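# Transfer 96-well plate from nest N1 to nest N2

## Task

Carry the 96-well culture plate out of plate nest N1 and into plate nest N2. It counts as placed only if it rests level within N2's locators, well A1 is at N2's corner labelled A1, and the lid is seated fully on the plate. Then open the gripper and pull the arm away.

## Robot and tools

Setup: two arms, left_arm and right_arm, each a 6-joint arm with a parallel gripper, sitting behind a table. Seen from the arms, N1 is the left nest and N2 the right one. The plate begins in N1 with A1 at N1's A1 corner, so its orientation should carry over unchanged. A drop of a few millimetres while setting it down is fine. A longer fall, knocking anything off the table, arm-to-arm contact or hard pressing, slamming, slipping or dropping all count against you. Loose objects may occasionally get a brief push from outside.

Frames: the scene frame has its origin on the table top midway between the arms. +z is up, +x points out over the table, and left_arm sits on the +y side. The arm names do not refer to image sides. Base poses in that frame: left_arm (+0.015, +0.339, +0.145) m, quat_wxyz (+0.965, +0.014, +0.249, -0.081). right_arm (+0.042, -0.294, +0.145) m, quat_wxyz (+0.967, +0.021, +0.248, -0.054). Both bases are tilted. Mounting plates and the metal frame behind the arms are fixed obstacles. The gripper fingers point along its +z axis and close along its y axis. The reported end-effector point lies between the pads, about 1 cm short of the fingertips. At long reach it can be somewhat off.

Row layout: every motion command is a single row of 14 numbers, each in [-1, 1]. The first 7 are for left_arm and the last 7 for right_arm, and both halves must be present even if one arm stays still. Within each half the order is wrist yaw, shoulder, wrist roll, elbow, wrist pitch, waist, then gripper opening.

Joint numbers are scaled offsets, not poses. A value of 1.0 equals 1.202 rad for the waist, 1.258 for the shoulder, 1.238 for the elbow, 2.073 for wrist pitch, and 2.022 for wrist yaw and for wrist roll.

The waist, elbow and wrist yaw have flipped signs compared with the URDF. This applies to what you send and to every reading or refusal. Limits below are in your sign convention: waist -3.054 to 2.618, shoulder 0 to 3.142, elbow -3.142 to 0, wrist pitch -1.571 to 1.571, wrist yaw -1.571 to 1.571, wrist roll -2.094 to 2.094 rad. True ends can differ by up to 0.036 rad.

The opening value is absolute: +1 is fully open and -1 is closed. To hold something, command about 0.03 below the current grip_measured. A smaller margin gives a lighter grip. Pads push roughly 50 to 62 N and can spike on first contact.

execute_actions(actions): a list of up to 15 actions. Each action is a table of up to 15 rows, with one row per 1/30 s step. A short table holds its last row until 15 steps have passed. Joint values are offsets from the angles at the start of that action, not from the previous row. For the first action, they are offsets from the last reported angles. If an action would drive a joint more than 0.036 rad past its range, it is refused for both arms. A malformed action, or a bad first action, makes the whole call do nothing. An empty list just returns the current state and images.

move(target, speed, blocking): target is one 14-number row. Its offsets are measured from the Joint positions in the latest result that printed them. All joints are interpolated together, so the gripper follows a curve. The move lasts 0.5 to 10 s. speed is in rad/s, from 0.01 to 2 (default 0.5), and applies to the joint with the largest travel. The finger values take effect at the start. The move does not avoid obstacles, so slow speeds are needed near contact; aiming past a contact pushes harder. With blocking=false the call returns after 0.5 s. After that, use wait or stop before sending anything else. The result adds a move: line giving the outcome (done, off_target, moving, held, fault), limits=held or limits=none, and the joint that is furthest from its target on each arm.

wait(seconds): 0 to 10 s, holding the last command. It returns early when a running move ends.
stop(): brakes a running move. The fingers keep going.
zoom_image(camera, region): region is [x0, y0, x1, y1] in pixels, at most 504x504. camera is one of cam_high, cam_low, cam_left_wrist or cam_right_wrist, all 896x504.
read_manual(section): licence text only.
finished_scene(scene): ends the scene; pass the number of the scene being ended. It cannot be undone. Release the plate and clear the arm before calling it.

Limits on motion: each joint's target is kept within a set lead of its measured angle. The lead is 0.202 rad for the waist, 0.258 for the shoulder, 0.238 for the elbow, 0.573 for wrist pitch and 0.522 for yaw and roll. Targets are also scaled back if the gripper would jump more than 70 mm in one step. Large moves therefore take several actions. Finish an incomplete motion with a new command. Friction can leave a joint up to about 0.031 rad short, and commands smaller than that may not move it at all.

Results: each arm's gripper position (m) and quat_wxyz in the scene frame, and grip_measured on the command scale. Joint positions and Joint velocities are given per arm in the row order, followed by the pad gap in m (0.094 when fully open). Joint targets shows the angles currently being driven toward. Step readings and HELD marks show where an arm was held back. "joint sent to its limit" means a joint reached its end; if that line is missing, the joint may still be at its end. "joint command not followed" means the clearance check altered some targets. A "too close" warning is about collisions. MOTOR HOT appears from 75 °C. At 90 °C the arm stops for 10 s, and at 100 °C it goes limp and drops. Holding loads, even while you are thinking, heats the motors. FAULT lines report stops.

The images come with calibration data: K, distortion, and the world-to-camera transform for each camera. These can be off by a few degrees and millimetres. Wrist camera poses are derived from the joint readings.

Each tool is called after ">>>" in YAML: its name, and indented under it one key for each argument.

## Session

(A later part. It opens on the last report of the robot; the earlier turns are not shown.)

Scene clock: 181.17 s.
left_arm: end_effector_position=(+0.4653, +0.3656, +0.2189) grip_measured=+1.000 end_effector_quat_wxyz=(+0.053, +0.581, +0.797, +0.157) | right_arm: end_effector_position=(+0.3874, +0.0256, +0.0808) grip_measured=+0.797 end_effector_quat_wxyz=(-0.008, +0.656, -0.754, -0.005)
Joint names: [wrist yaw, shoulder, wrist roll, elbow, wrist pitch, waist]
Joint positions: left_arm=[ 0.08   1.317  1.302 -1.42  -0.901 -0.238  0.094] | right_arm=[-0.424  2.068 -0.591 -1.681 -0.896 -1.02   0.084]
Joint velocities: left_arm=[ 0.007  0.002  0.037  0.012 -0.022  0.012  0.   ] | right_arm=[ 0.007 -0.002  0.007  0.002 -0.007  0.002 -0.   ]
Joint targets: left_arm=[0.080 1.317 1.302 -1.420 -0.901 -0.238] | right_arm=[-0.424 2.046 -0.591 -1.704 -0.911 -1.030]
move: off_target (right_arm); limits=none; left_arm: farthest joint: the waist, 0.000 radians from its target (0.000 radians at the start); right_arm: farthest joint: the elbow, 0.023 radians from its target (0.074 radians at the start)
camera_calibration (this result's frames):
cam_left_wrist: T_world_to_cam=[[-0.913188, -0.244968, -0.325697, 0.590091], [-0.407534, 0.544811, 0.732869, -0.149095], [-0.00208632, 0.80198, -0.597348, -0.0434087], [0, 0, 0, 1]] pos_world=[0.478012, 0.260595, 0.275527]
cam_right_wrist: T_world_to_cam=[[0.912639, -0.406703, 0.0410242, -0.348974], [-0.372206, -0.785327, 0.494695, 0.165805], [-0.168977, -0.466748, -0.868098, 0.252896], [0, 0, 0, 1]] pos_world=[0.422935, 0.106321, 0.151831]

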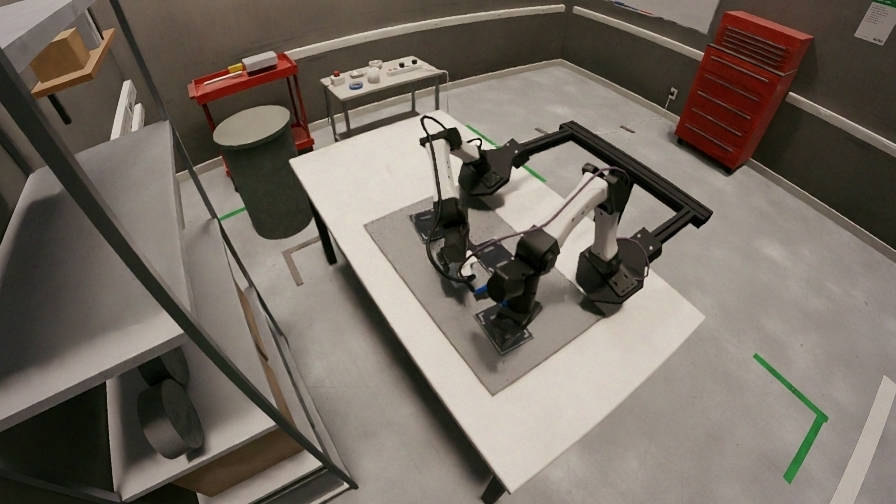

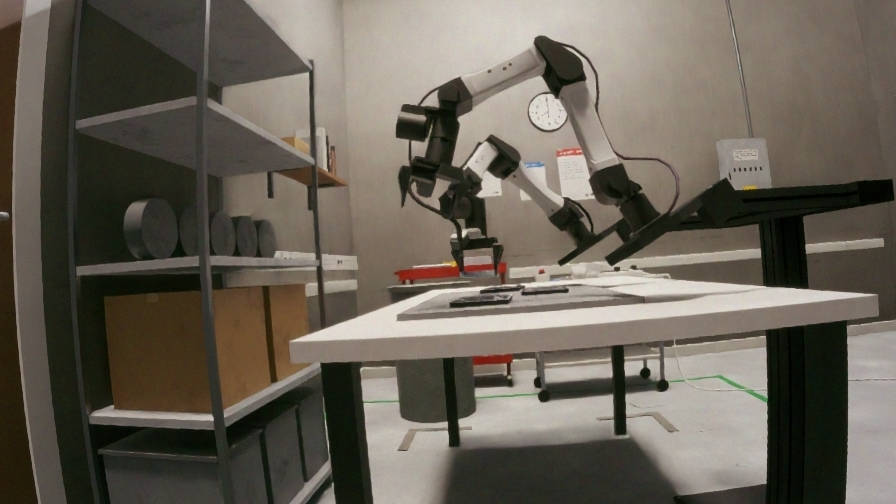

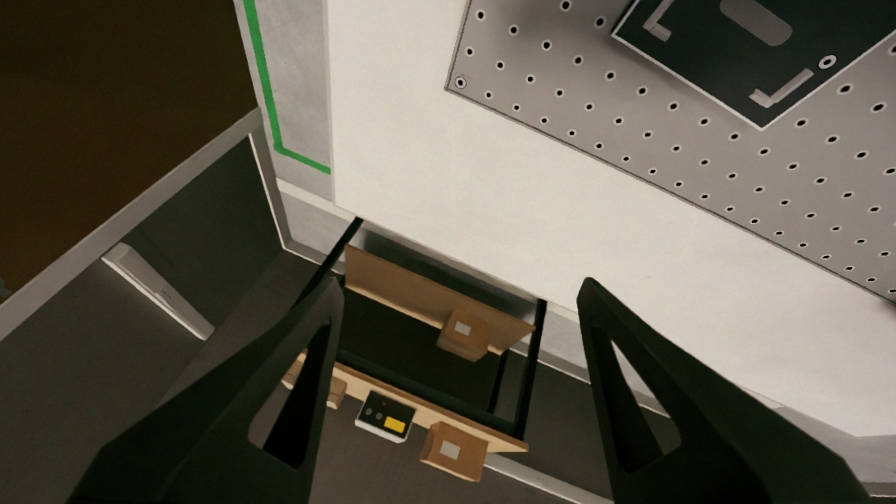

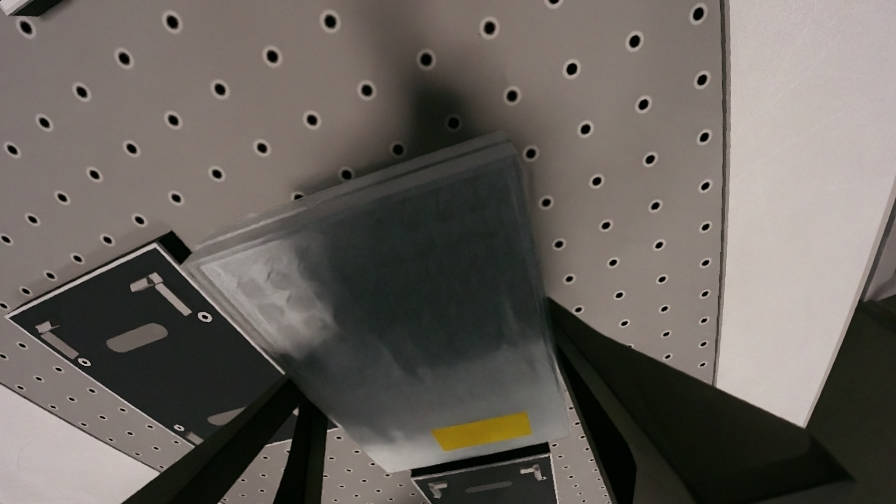

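>>> move:
  target: [0,0,0,0,0,0,1,0.148,-0.686,-0.35,0.728,0.117,0.63,0.74]
  speed: 0.4

Scene clock: 188.07 s.
left_arm: end_effector_position=(+0.4653, +0.3656, +0.2189) grip_measured=+1.000 end_effector_quat_wxyz=(+0.053, +0.581, +0.797, +0.157) | right_arm: end_effector_position=(+0.3441, -0.2722, +0.0928) grip_measured=+0.797 end_effector_quat_wxyz=(+0.002, +0.649, -0.761, -0.006)
Joint names: [wrist yaw, shoulder, wrist roll, elbow, wrist pitch, waist]
Joint positions: left_arm=[ 0.08   1.317  1.302 -1.42  -0.901 -0.238  0.094] | right_arm=[-0.135  1.228 -1.287 -0.798 -0.667 -0.27   0.084]
Joint velocities: left_arm=[-0.066  0.012 -0.007 -0.002  0.022  0.017  0.   ] | right_arm=[-0.066 -0.022 -0.022  0.012 -0.051  0.022  0.001]
Joint targets: left_arm=[0.080 1.317 1.302 -1.420 -0.901 -0.238] | right_arm=[-0.125 1.205 -1.299 -0.780 -0.653 -0.263]
move: off_target (right_arm); limits=none; left_arm: farthest joint: the waist, 0.000 radians from its target (0.000 radians at the start); right_arm: farthest joint: the shoulder, 0.023 radians from its target (0.863 radians at the start)
camera_calibration (this result's frames):
cam_left_wrist: T_world_to_cam=[[-0.913188, -0.244968, -0.325697, 0.590091], [-0.407534, 0.544811, 0.732869, -0.149095], [-0.00208632, 0.80198, -0.597348, -0.0434087], [0, 0, 0, 1]] pos_world=[0.478012, 0.260595, 0.275527]
cam_right_wrist: T_world_to_cam=[[0.904585, -0.425262, 0.0296244, -0.432337], [-0.379392, -0.771428, 0.510843, -0.0853319], [-0.194389, -0.47334, -0.859164, 0.123099], [0, 0, 0, 1]] pos_world=[0.382641, -0.191416, 0.162161]

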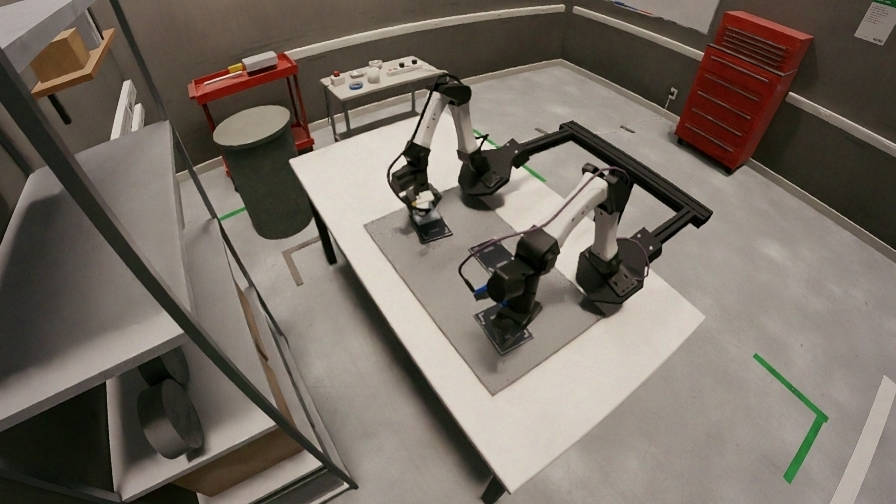

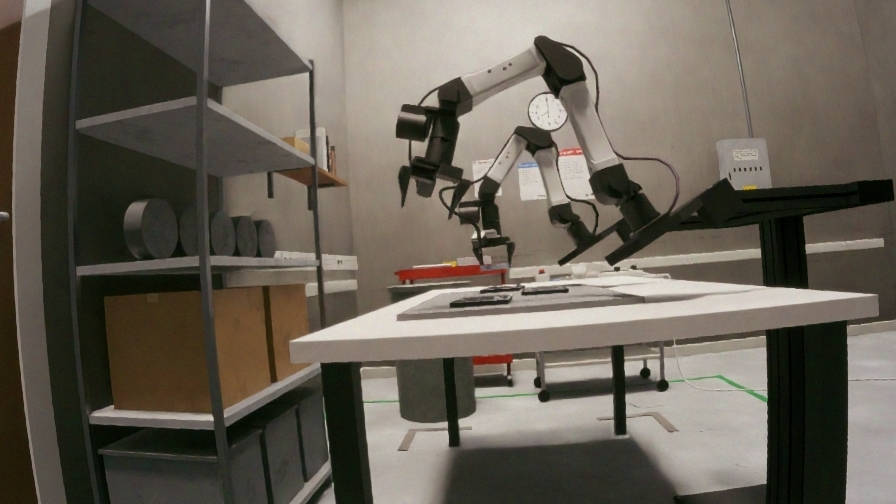

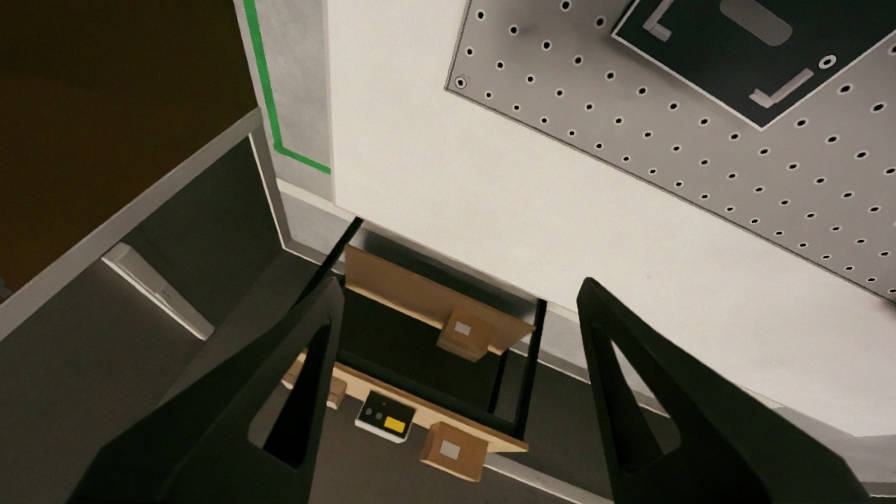

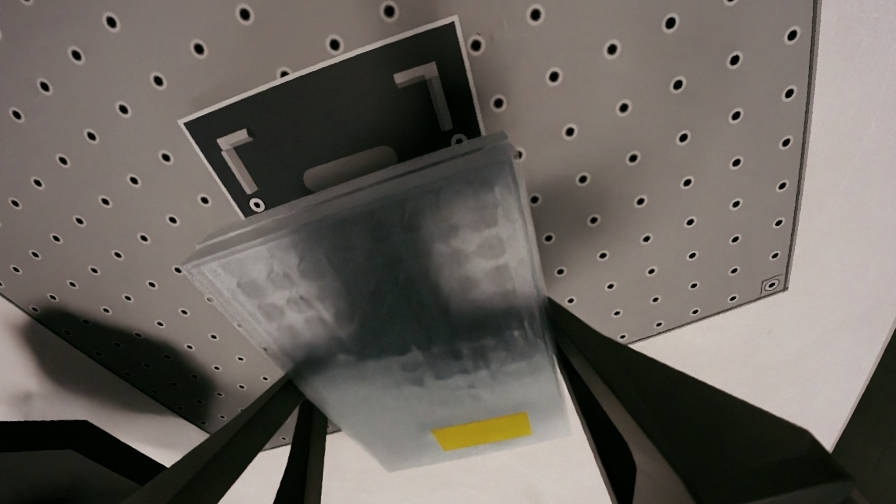

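>>> move:
  target: [0,0,0,0,0,0,1,-0.018,0.095,0.04,0.087,0.098,-0.056,0.74]
  speed: 0.12

Scene clock: 200.97 s.
left_arm: end_effector_position=(+0.4653, +0.3656, +0.2189) grip_measured=+1.000 end_effector_quat_wxyz=(+0.053, +0.581, +0.797, +0.157) | right_arm: end_effector_position=(+0.3350, -0.2539, +0.0551) grip_measured=+0.797 end_effector_quat_wxyz=(-0.000, +0.642, -0.767, -0.006)
Joint names: [wrist yaw, shoulder, wrist roll, elbow, wrist pitch, waist]
Joint positions: left_arm=[ 0.08   1.317  1.302 -1.42  -0.901 -0.238  0.094] | right_arm=[-0.158  1.332 -1.218 -0.71  -0.479 -0.328  0.084]
Joint velocities: left_arm=[-0.022 -0.002  0.037 -0.012  0.022  0.002  0.   ] | right_arm=[-0.037  0.022 -0.007 -0.017 -0.095  0.012 -0.001]
Joint targets: left_arm=[0.080 1.317 1.302 -1.420 -0.901 -0.238] | right_arm=[-0.171 1.347 -1.206 -0.690 -0.464 -0.337]
move: done; limits=none; left_arm: farthest joint: the waist, 0.000 radians from its target (0.000 radians at the start); right_arm: farthest joint: the elbow, 0.020 radians from its target (0.108 radians at the start)
camera_calibration (this result's frames):
cam_left_wrist: T_world_to_cam=[[-0.913188, -0.244968, -0.325697, 0.590091], [-0.407534, 0.544811, 0.732869, -0.149095], [-0.00208632, 0.80198, -0.597348, -0.0434087], [0, 0, 0, 1]] pos_world=[0.478012, 0.260595, 0.275527]
cam_right_wrist: T_world_to_cam=[[0.89709, -0.440778, 0.0307229, -0.41662], [-0.393998, -0.766533, 0.507142, -0.049122], [-0.199987, -0.467057, -0.861315, 0.101214], [0, 0, 0, 1]] pos_world=[0.374633, -0.174018, 0.124888]

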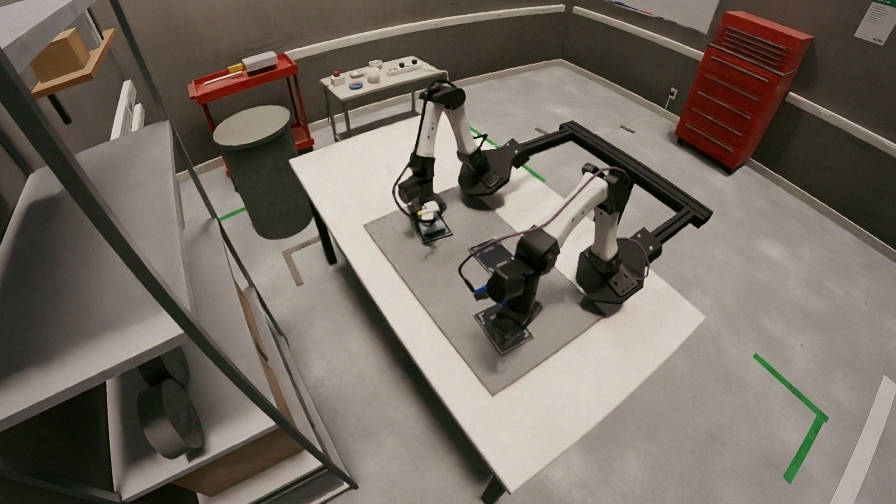

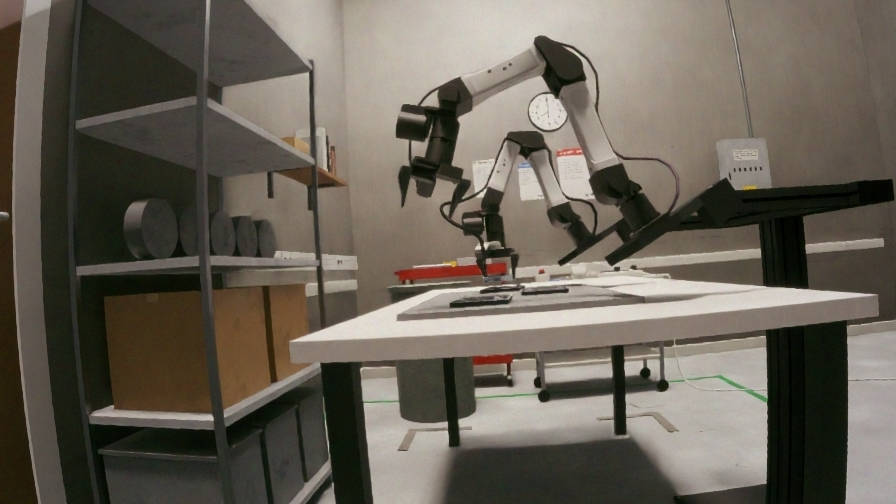

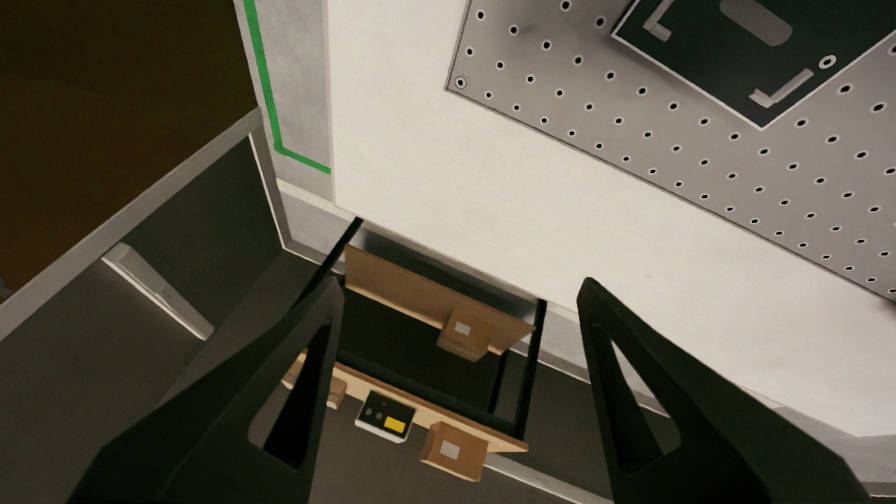

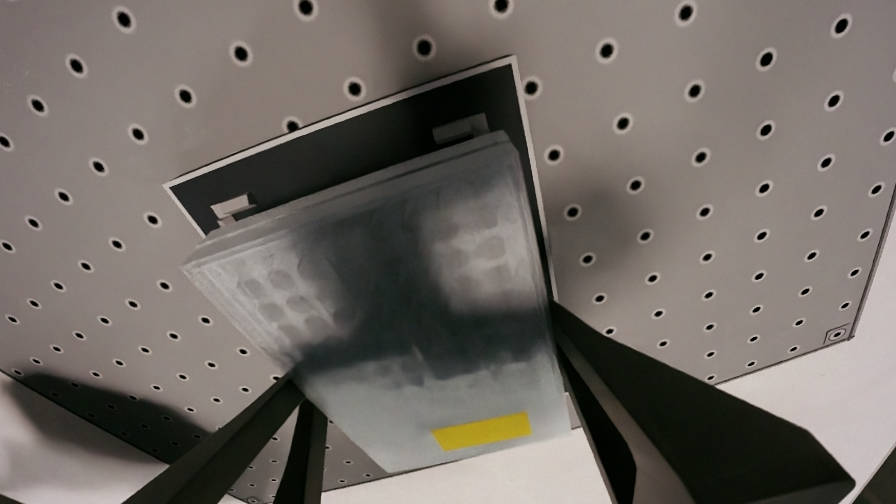

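>>> move:
  target: [0,0,0,0,0,0,1,-0.003,0.039,0.004,0.03,0.032,0.017,0.74]
  speed: 0.04

>>> zoom_image:
  camera: "cam_right_wrist"
  region: [150,40,600,300]

Scene clock: 205.60 s.
left_arm: end_effector_position=(+0.4653, +0.3656, +0.2189) grip_measured=+1.000 end_effector_quat_wxyz=(+0.053, +0.581, +0.797, +0.157) | right_arm: end_effector_position=(+0.3339, -0.2563, +0.0444) grip_measured=+0.797 end_effector_quat_wxyz=(+0.002, +0.638, -0.770, -0.004)
Joint names: [wrist yaw, shoulder, wrist roll, elbow, wrist pitch, waist]
Joint positions: left_arm=[ 0.08   1.317  1.302 -1.42  -0.901 -0.238  0.094] | right_arm=[-0.159  1.365 -1.218 -0.693 -0.428 -0.316  0.084]
Joint velocities: left_arm=[-0.007 -0.007 -0.022  0.002  0.037 -0.012  0.   ] | right_arm=[ 0.022 -0.012  0.022  0.027  0.037  0.012 -0.   ]
Joint targets: left_arm=[0.080 1.317 1.302 -1.420 -0.901 -0.238] | right_arm=[-0.165 1.381 -1.210 -0.673 -0.413 -0.308]
move: done; limits=none; left_arm: farthest joint: the waist, 0.000 radians from its target (0.000 radians at the start); right_arm: farthest joint: the elbow, 0.020 radians from its target (0.037 radians at the start)
camera_calibration (this result's frames):
cam_left_wrist: T_world_to_cam=[[-0.913188, -0.244968, -0.325697, 0.590091], [-0.407534, 0.544811, 0.732869, -0.149095], [-0.00208632, 0.80198, -0.597348, -0.0434087], [0, 0, 0, 1]] pos_world=[0.478012, 0.260595, 0.275527]
cam_right_wrist: T_world_to_cam=[[0.892122, -0.450552, 0.0334746, -0.417352], [-0.40248, -0.758901, 0.511936, -0.0413541], [-0.20525, -0.470182, -0.858371, 0.0915226], [0, 0, 0, 1]] pos_world=[0.37447, -0.17639, 0.113702]

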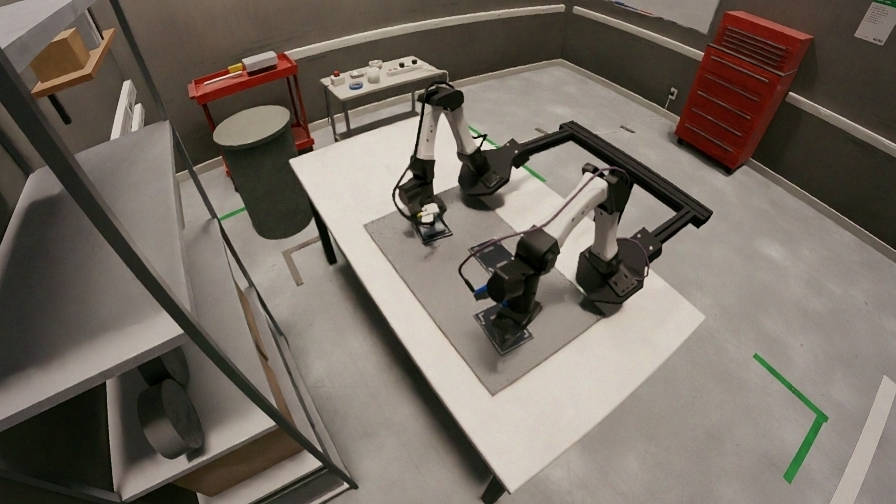

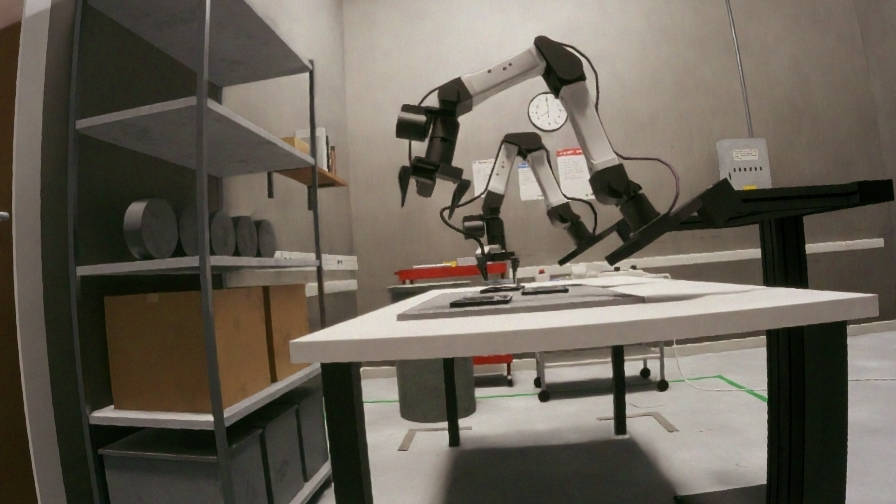

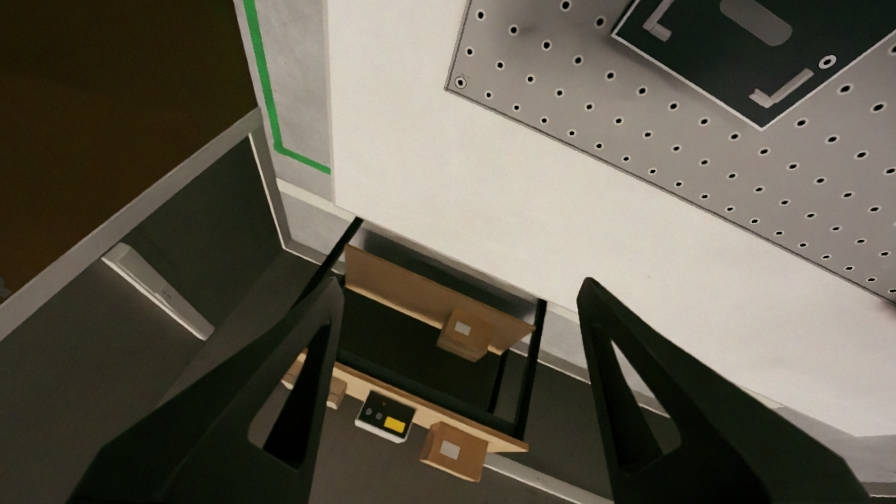

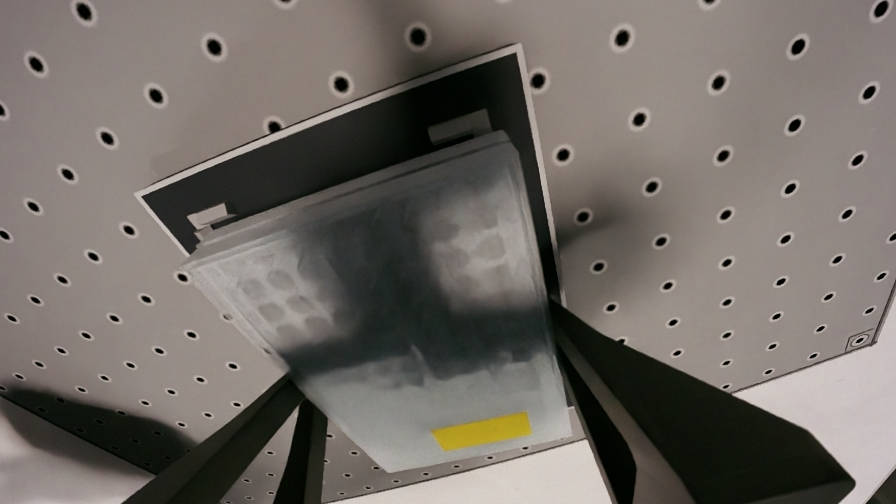

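Region (150, 40, 600, 300) of cam_right_wrist's 896x504 image, scaled by 1.120, with more detail than that image has; it fills the top 291 rows of this view, and the rest is white.

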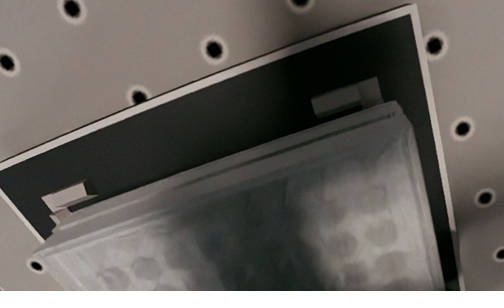

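>>> move:
  target: [0,0,0,0,0,0,1,-0.003,0.032,0.004,0.026,0.025,0.011,0.74]
  speed: 0.03

>>> zoom_image:
  camera: "cam_right_wrist"
  region: [120,40,620,330]

Scene clock: 214.63 s.
left_arm: end_effector_position=(+0.4653, +0.3656, +0.2189) grip_measured=+1.000 end_effector_quat_wxyz=(+0.053, +0.581, +0.797, +0.157) | right_arm: end_effector_position=(+0.3378, -0.2565, +0.0403) grip_measured=+0.797 end_effector_quat_wxyz=(-0.002, +0.636, -0.772, +0.000)
Joint names: [wrist yaw, shoulder, wrist roll, elbow, wrist pitch, waist]
Joint positions: left_arm=[ 0.08   1.317  1.302 -1.42  -0.901 -0.238  0.094] | right_arm=[-0.16   1.383 -1.218 -0.693 -0.397 -0.312  0.084]
Joint velocities: left_arm=[ 0.051 -0.012 -0.022 -0.007  0.081  0.027  0.   ] | right_arm=[ 0.066  0.007 -0.007 -0.012  0.022  0.032 -0.001]
Joint targets: left_arm=[0.080 1.317 1.302 -1.420 -0.901 -0.238] | right_arm=[-0.165 1.406 -1.210 -0.661 -0.376 -0.302]
move: off_target (right_arm); limits=none; left_arm: farthest joint: the waist, 0.000 radians from its target (0.000 radians at the start); right_arm: farthest joint: the elbow, 0.032 radians from its target (0.032 radians at the start)
camera_calibration (this result's frames):
cam_left_wrist: T_world_to_cam=[[-0.913188, -0.244968, -0.325697, 0.590091], [-0.407534, 0.544811, 0.732869, -0.149095], [-0.00208632, 0.80198, -0.597348, -0.0434087], [0, 0, 0, 1]] pos_world=[0.478012, 0.260595, 0.275527]
cam_right_wrist: T_world_to_cam=[[0.889247, -0.455219, 0.0449044, -0.421486], [-0.412598, -0.755838, 0.508402, -0.0334635], [-0.197493, -0.470622, -0.859948, 0.0859936], [0, 0, 0, 1]] pos_world=[0.377981, -0.176691, 0.10989]

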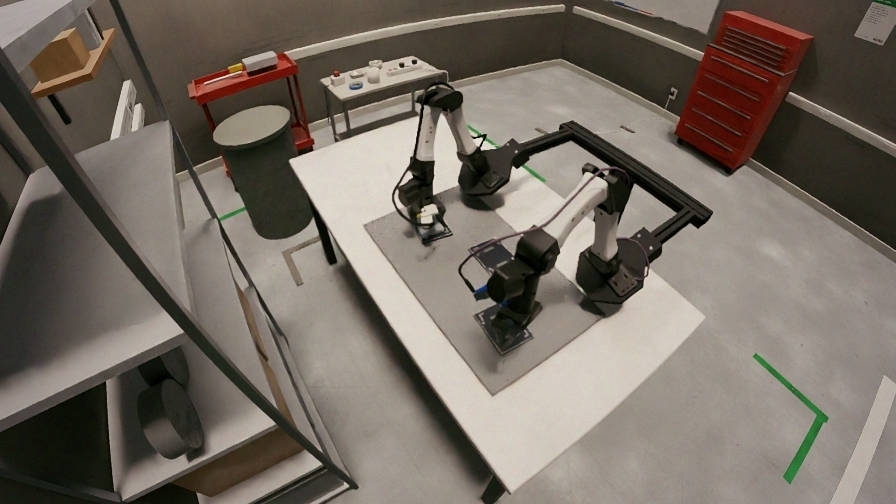

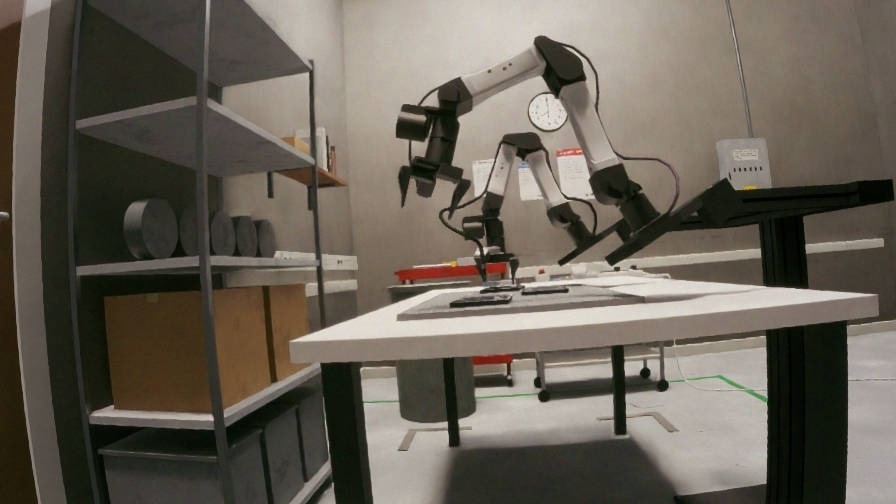

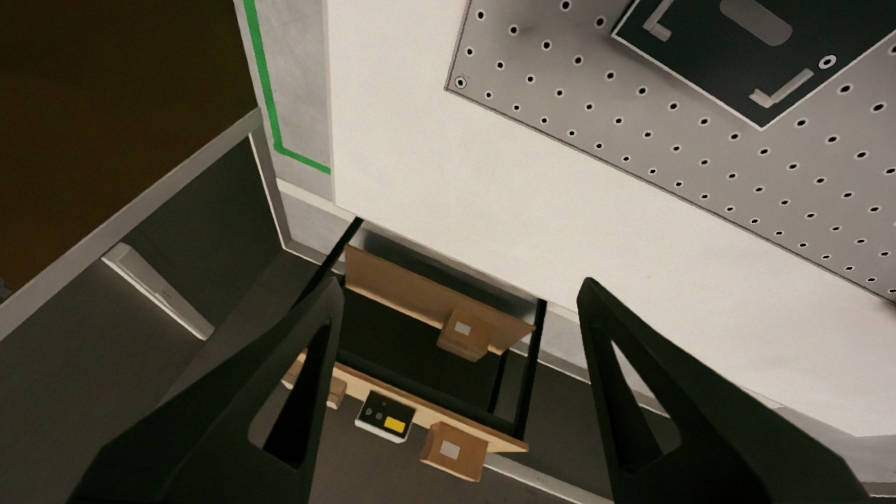

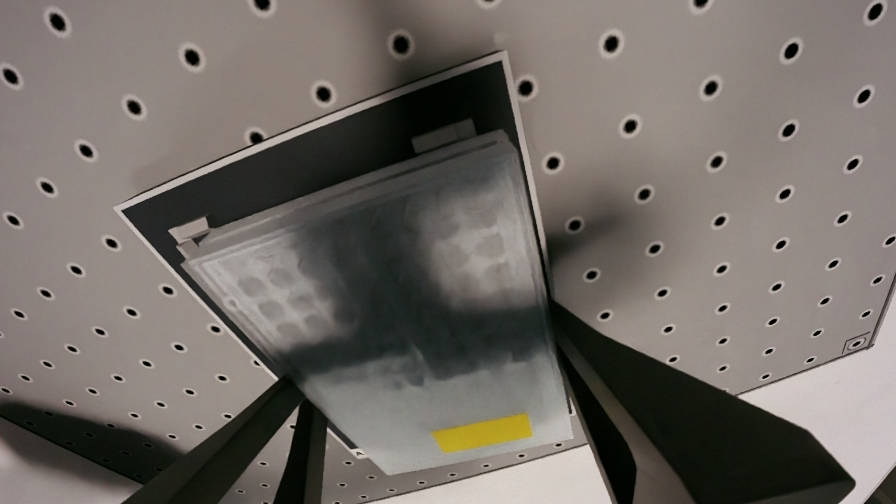

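Region (120, 40, 620, 330) of cam_right_wrist's 896x504 image, scaled by 1.008, with more detail than that image has; it fills the top 292 rows of this view, and the rest is white.

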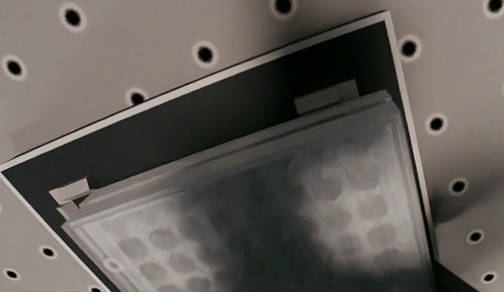

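>>> move:
  target: [0,0,0,0,0,0,1,0,-0.038,0.004,0.012,-0.008,-0.015,0.74]
  speed: 0.04

Scene clock: 224.63 s.
left_arm: end_effector_position=(+0.4653, +0.3656, +0.2189) grip_measured=+1.000 end_effector_quat_wxyz=(+0.053, +0.581, +0.797, +0.157) | right_arm: end_effector_position=(+0.3418, -0.2539, +0.0462) grip_measured=+0.797 end_effector_quat_wxyz=(-0.013, +0.637, -0.770, +0.005)
Joint names: [wrist yaw, shoulder, wrist roll, elbow, wrist pitch, waist]
Joint positions: left_arm=[ 0.08   1.317  1.302 -1.42  -0.901 -0.238  0.094] | right_arm=[-0.161  1.359 -1.218 -0.693 -0.399 -0.322  0.084]
Joint velocities: left_arm=[ 0.066  0.002 -0.051  0.012 -0.007 -0.017  0.   ] | right_arm=[ 0.037  0.007  0.081 -0.007  0.022 -0.002 -0.001]
Joint targets: left_arm=[0.080 1.317 1.302 -1.420 -0.901 -0.238] | right_arm=[-0.160 1.336 -1.210 -0.678 -0.414 -0.330]
move: off_target (right_arm); limits=none; left_arm: farthest joint: the waist, 0.000 radians from its target (0.000 radians at the start); right_arm: farthest joint: the shoulder, 0.024 radians from its target (0.048 radians at the start)
camera_calibration (this result's frames):
cam_left_wrist: T_world_to_cam=[[-0.913188, -0.244968, -0.325697, 0.590091], [-0.407534, 0.544811, 0.732869, -0.149095], [-0.00208632, 0.80198, -0.597348, -0.0434087], [0, 0, 0, 1]] pos_world=[0.478012, 0.260595, 0.275527]
cam_right_wrist: T_world_to_cam=[[0.890153, -0.451465, 0.0616993, -0.424285], [-0.420414, -0.761511, 0.493308, -0.0309039], [-0.175727, -0.465059, -0.867664, 0.0874146], [0, 0, 0, 1]] pos_world=[0.380047, -0.174431, 0.11727]

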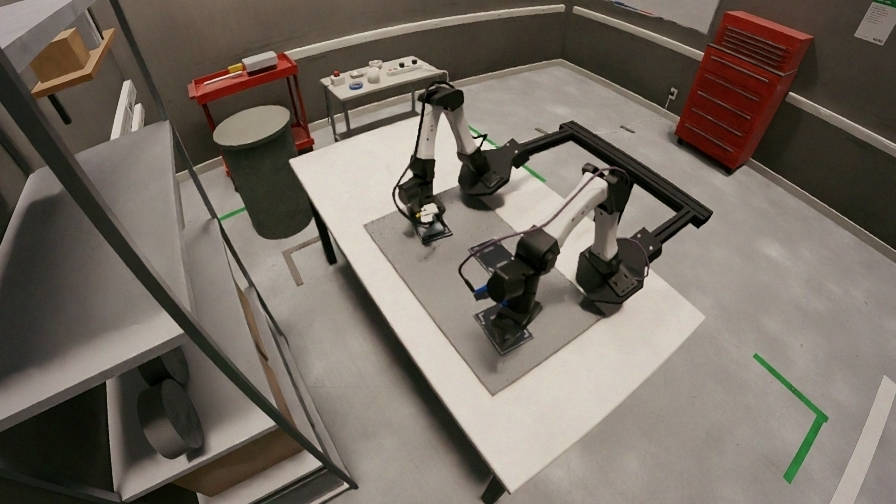

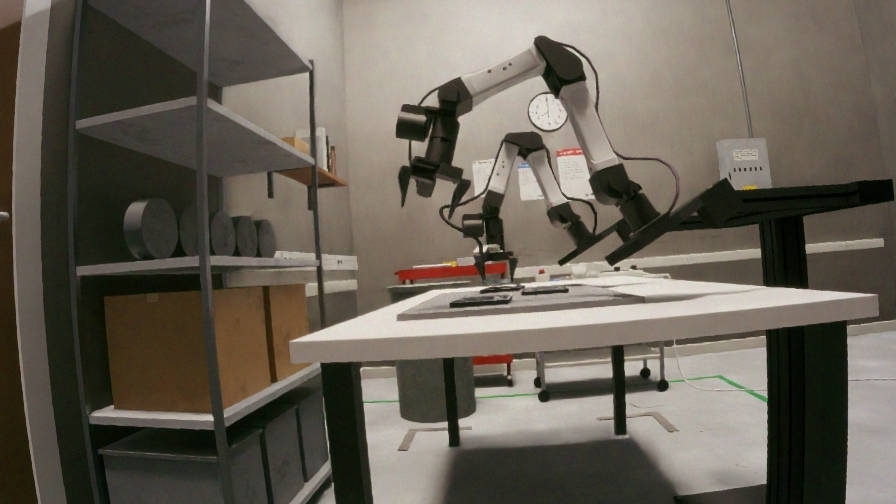

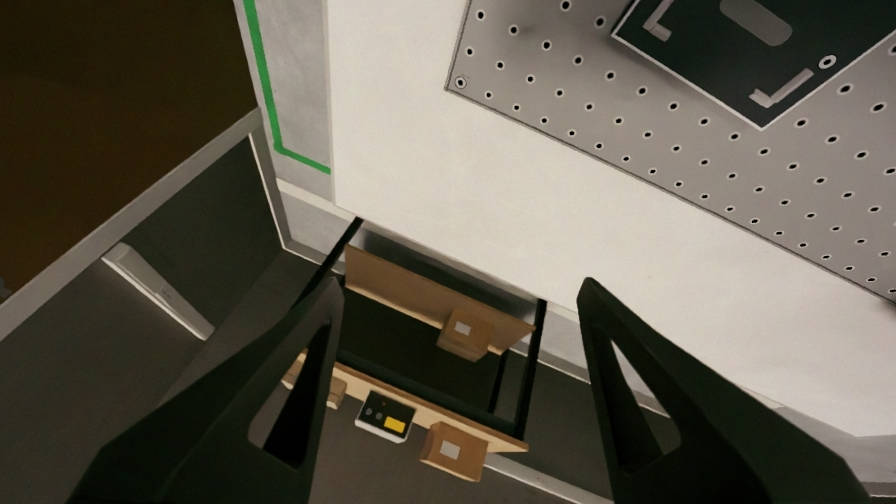

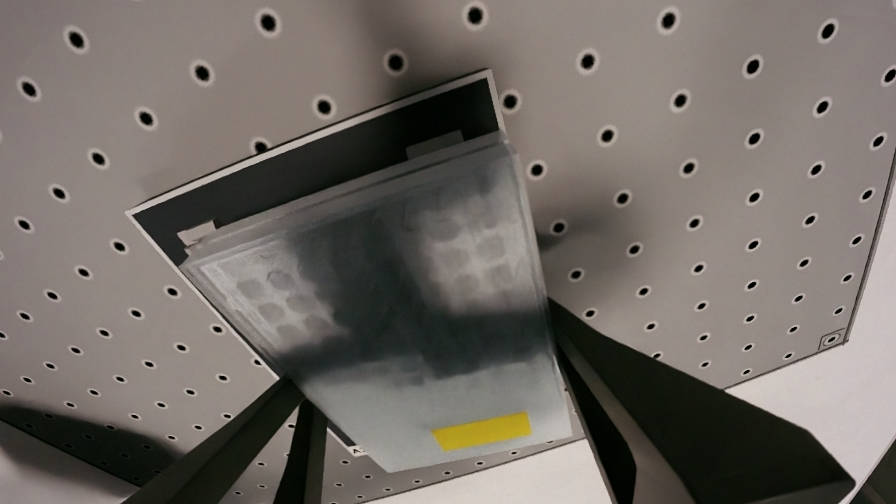

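>>> move:
  target: [0,0,0,0,0,0,1,0,-0.014,0.004,0.012,-0.024,-0.008,0.74]
  speed: 0.04

Scene clock: 232.83 s.
left_arm: end_effector_position=(+0.4653, +0.3656, +0.2189) grip_measured=+1.000 end_effector_quat_wxyz=(+0.053, +0.581, +0.797, +0.157) | right_arm: end_effector_position=(+0.3336, -0.2553, +0.0461) grip_measured=+0.797 end_effector_quat_wxyz=(+0.001, +0.640, -0.769, -0.004)
Joint names: [wrist yaw, shoulder, wrist roll, elbow, wrist pitch, waist]
Joint positions: left_arm=[ 0.08   1.317  1.302 -1.42  -0.901 -0.238  0.094] | right_arm=[-0.161  1.359 -1.218 -0.693 -0.434 -0.322  0.084]
Joint velocities: left_arm=[ 0.037 -0.007  0.022  0.007  0.066 -0.002  0.   ] | right_arm=[ 0.051  0.007  0.022  0.007 -0.007 -0.017  0.   ]
Joint targets: left_arm=[0.080 1.317 1.302 -1.420 -0.901 -0.238] | right_arm=[-0.161 1.341 -1.210 -0.678 -0.449 -0.331]
move: done; limits=none; left_arm: farthest joint: the waist, 0.000 radians from its target (0.000 radians at the start); right_arm: farthest joint: the shoulder, 0.018 radians from its target (0.018 radians at the start)
camera_calibration (this result's frames):
cam_left_wrist: T_world_to_cam=[[-0.913188, -0.244968, -0.325697, 0.590091], [-0.407534, 0.544811, 0.732869, -0.149095], [-0.00208632, 0.80198, -0.597348, -0.0434087], [0, 0, 0, 1]] pos_world=[0.478012, 0.260595, 0.275527]
cam_right_wrist: T_world_to_cam=[[0.894309, -0.44612, 0.0344765, -0.416335], [-0.399321, -0.760976, 0.51133, -0.0431196], [-0.201879, -0.471054, -0.858693, 0.0920205], [0, 0, 0, 1]] pos_world=[0.37369, -0.175202, 0.115419]

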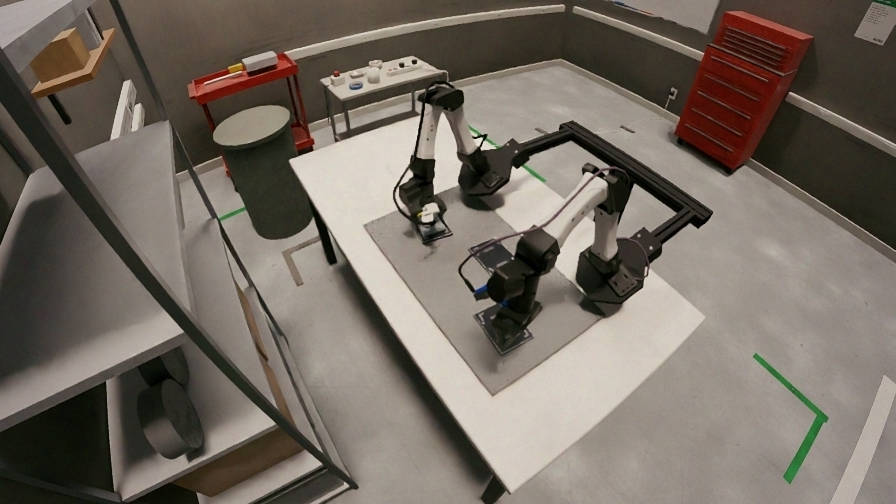

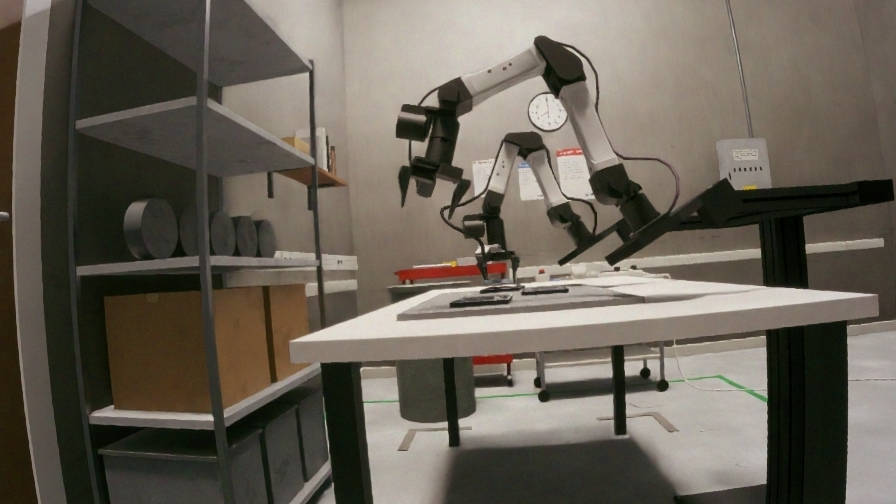

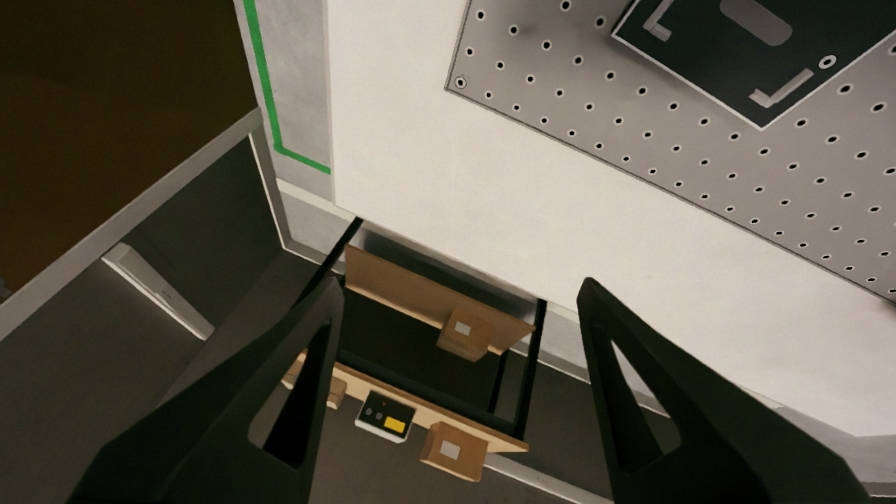

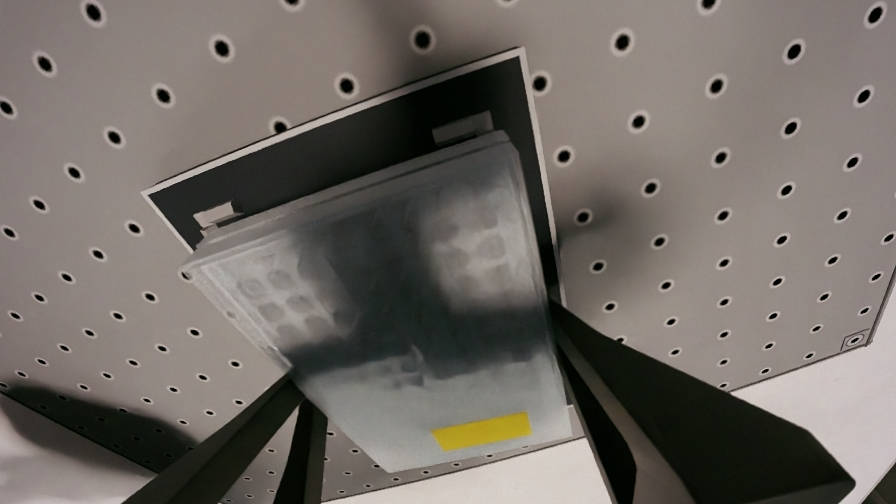

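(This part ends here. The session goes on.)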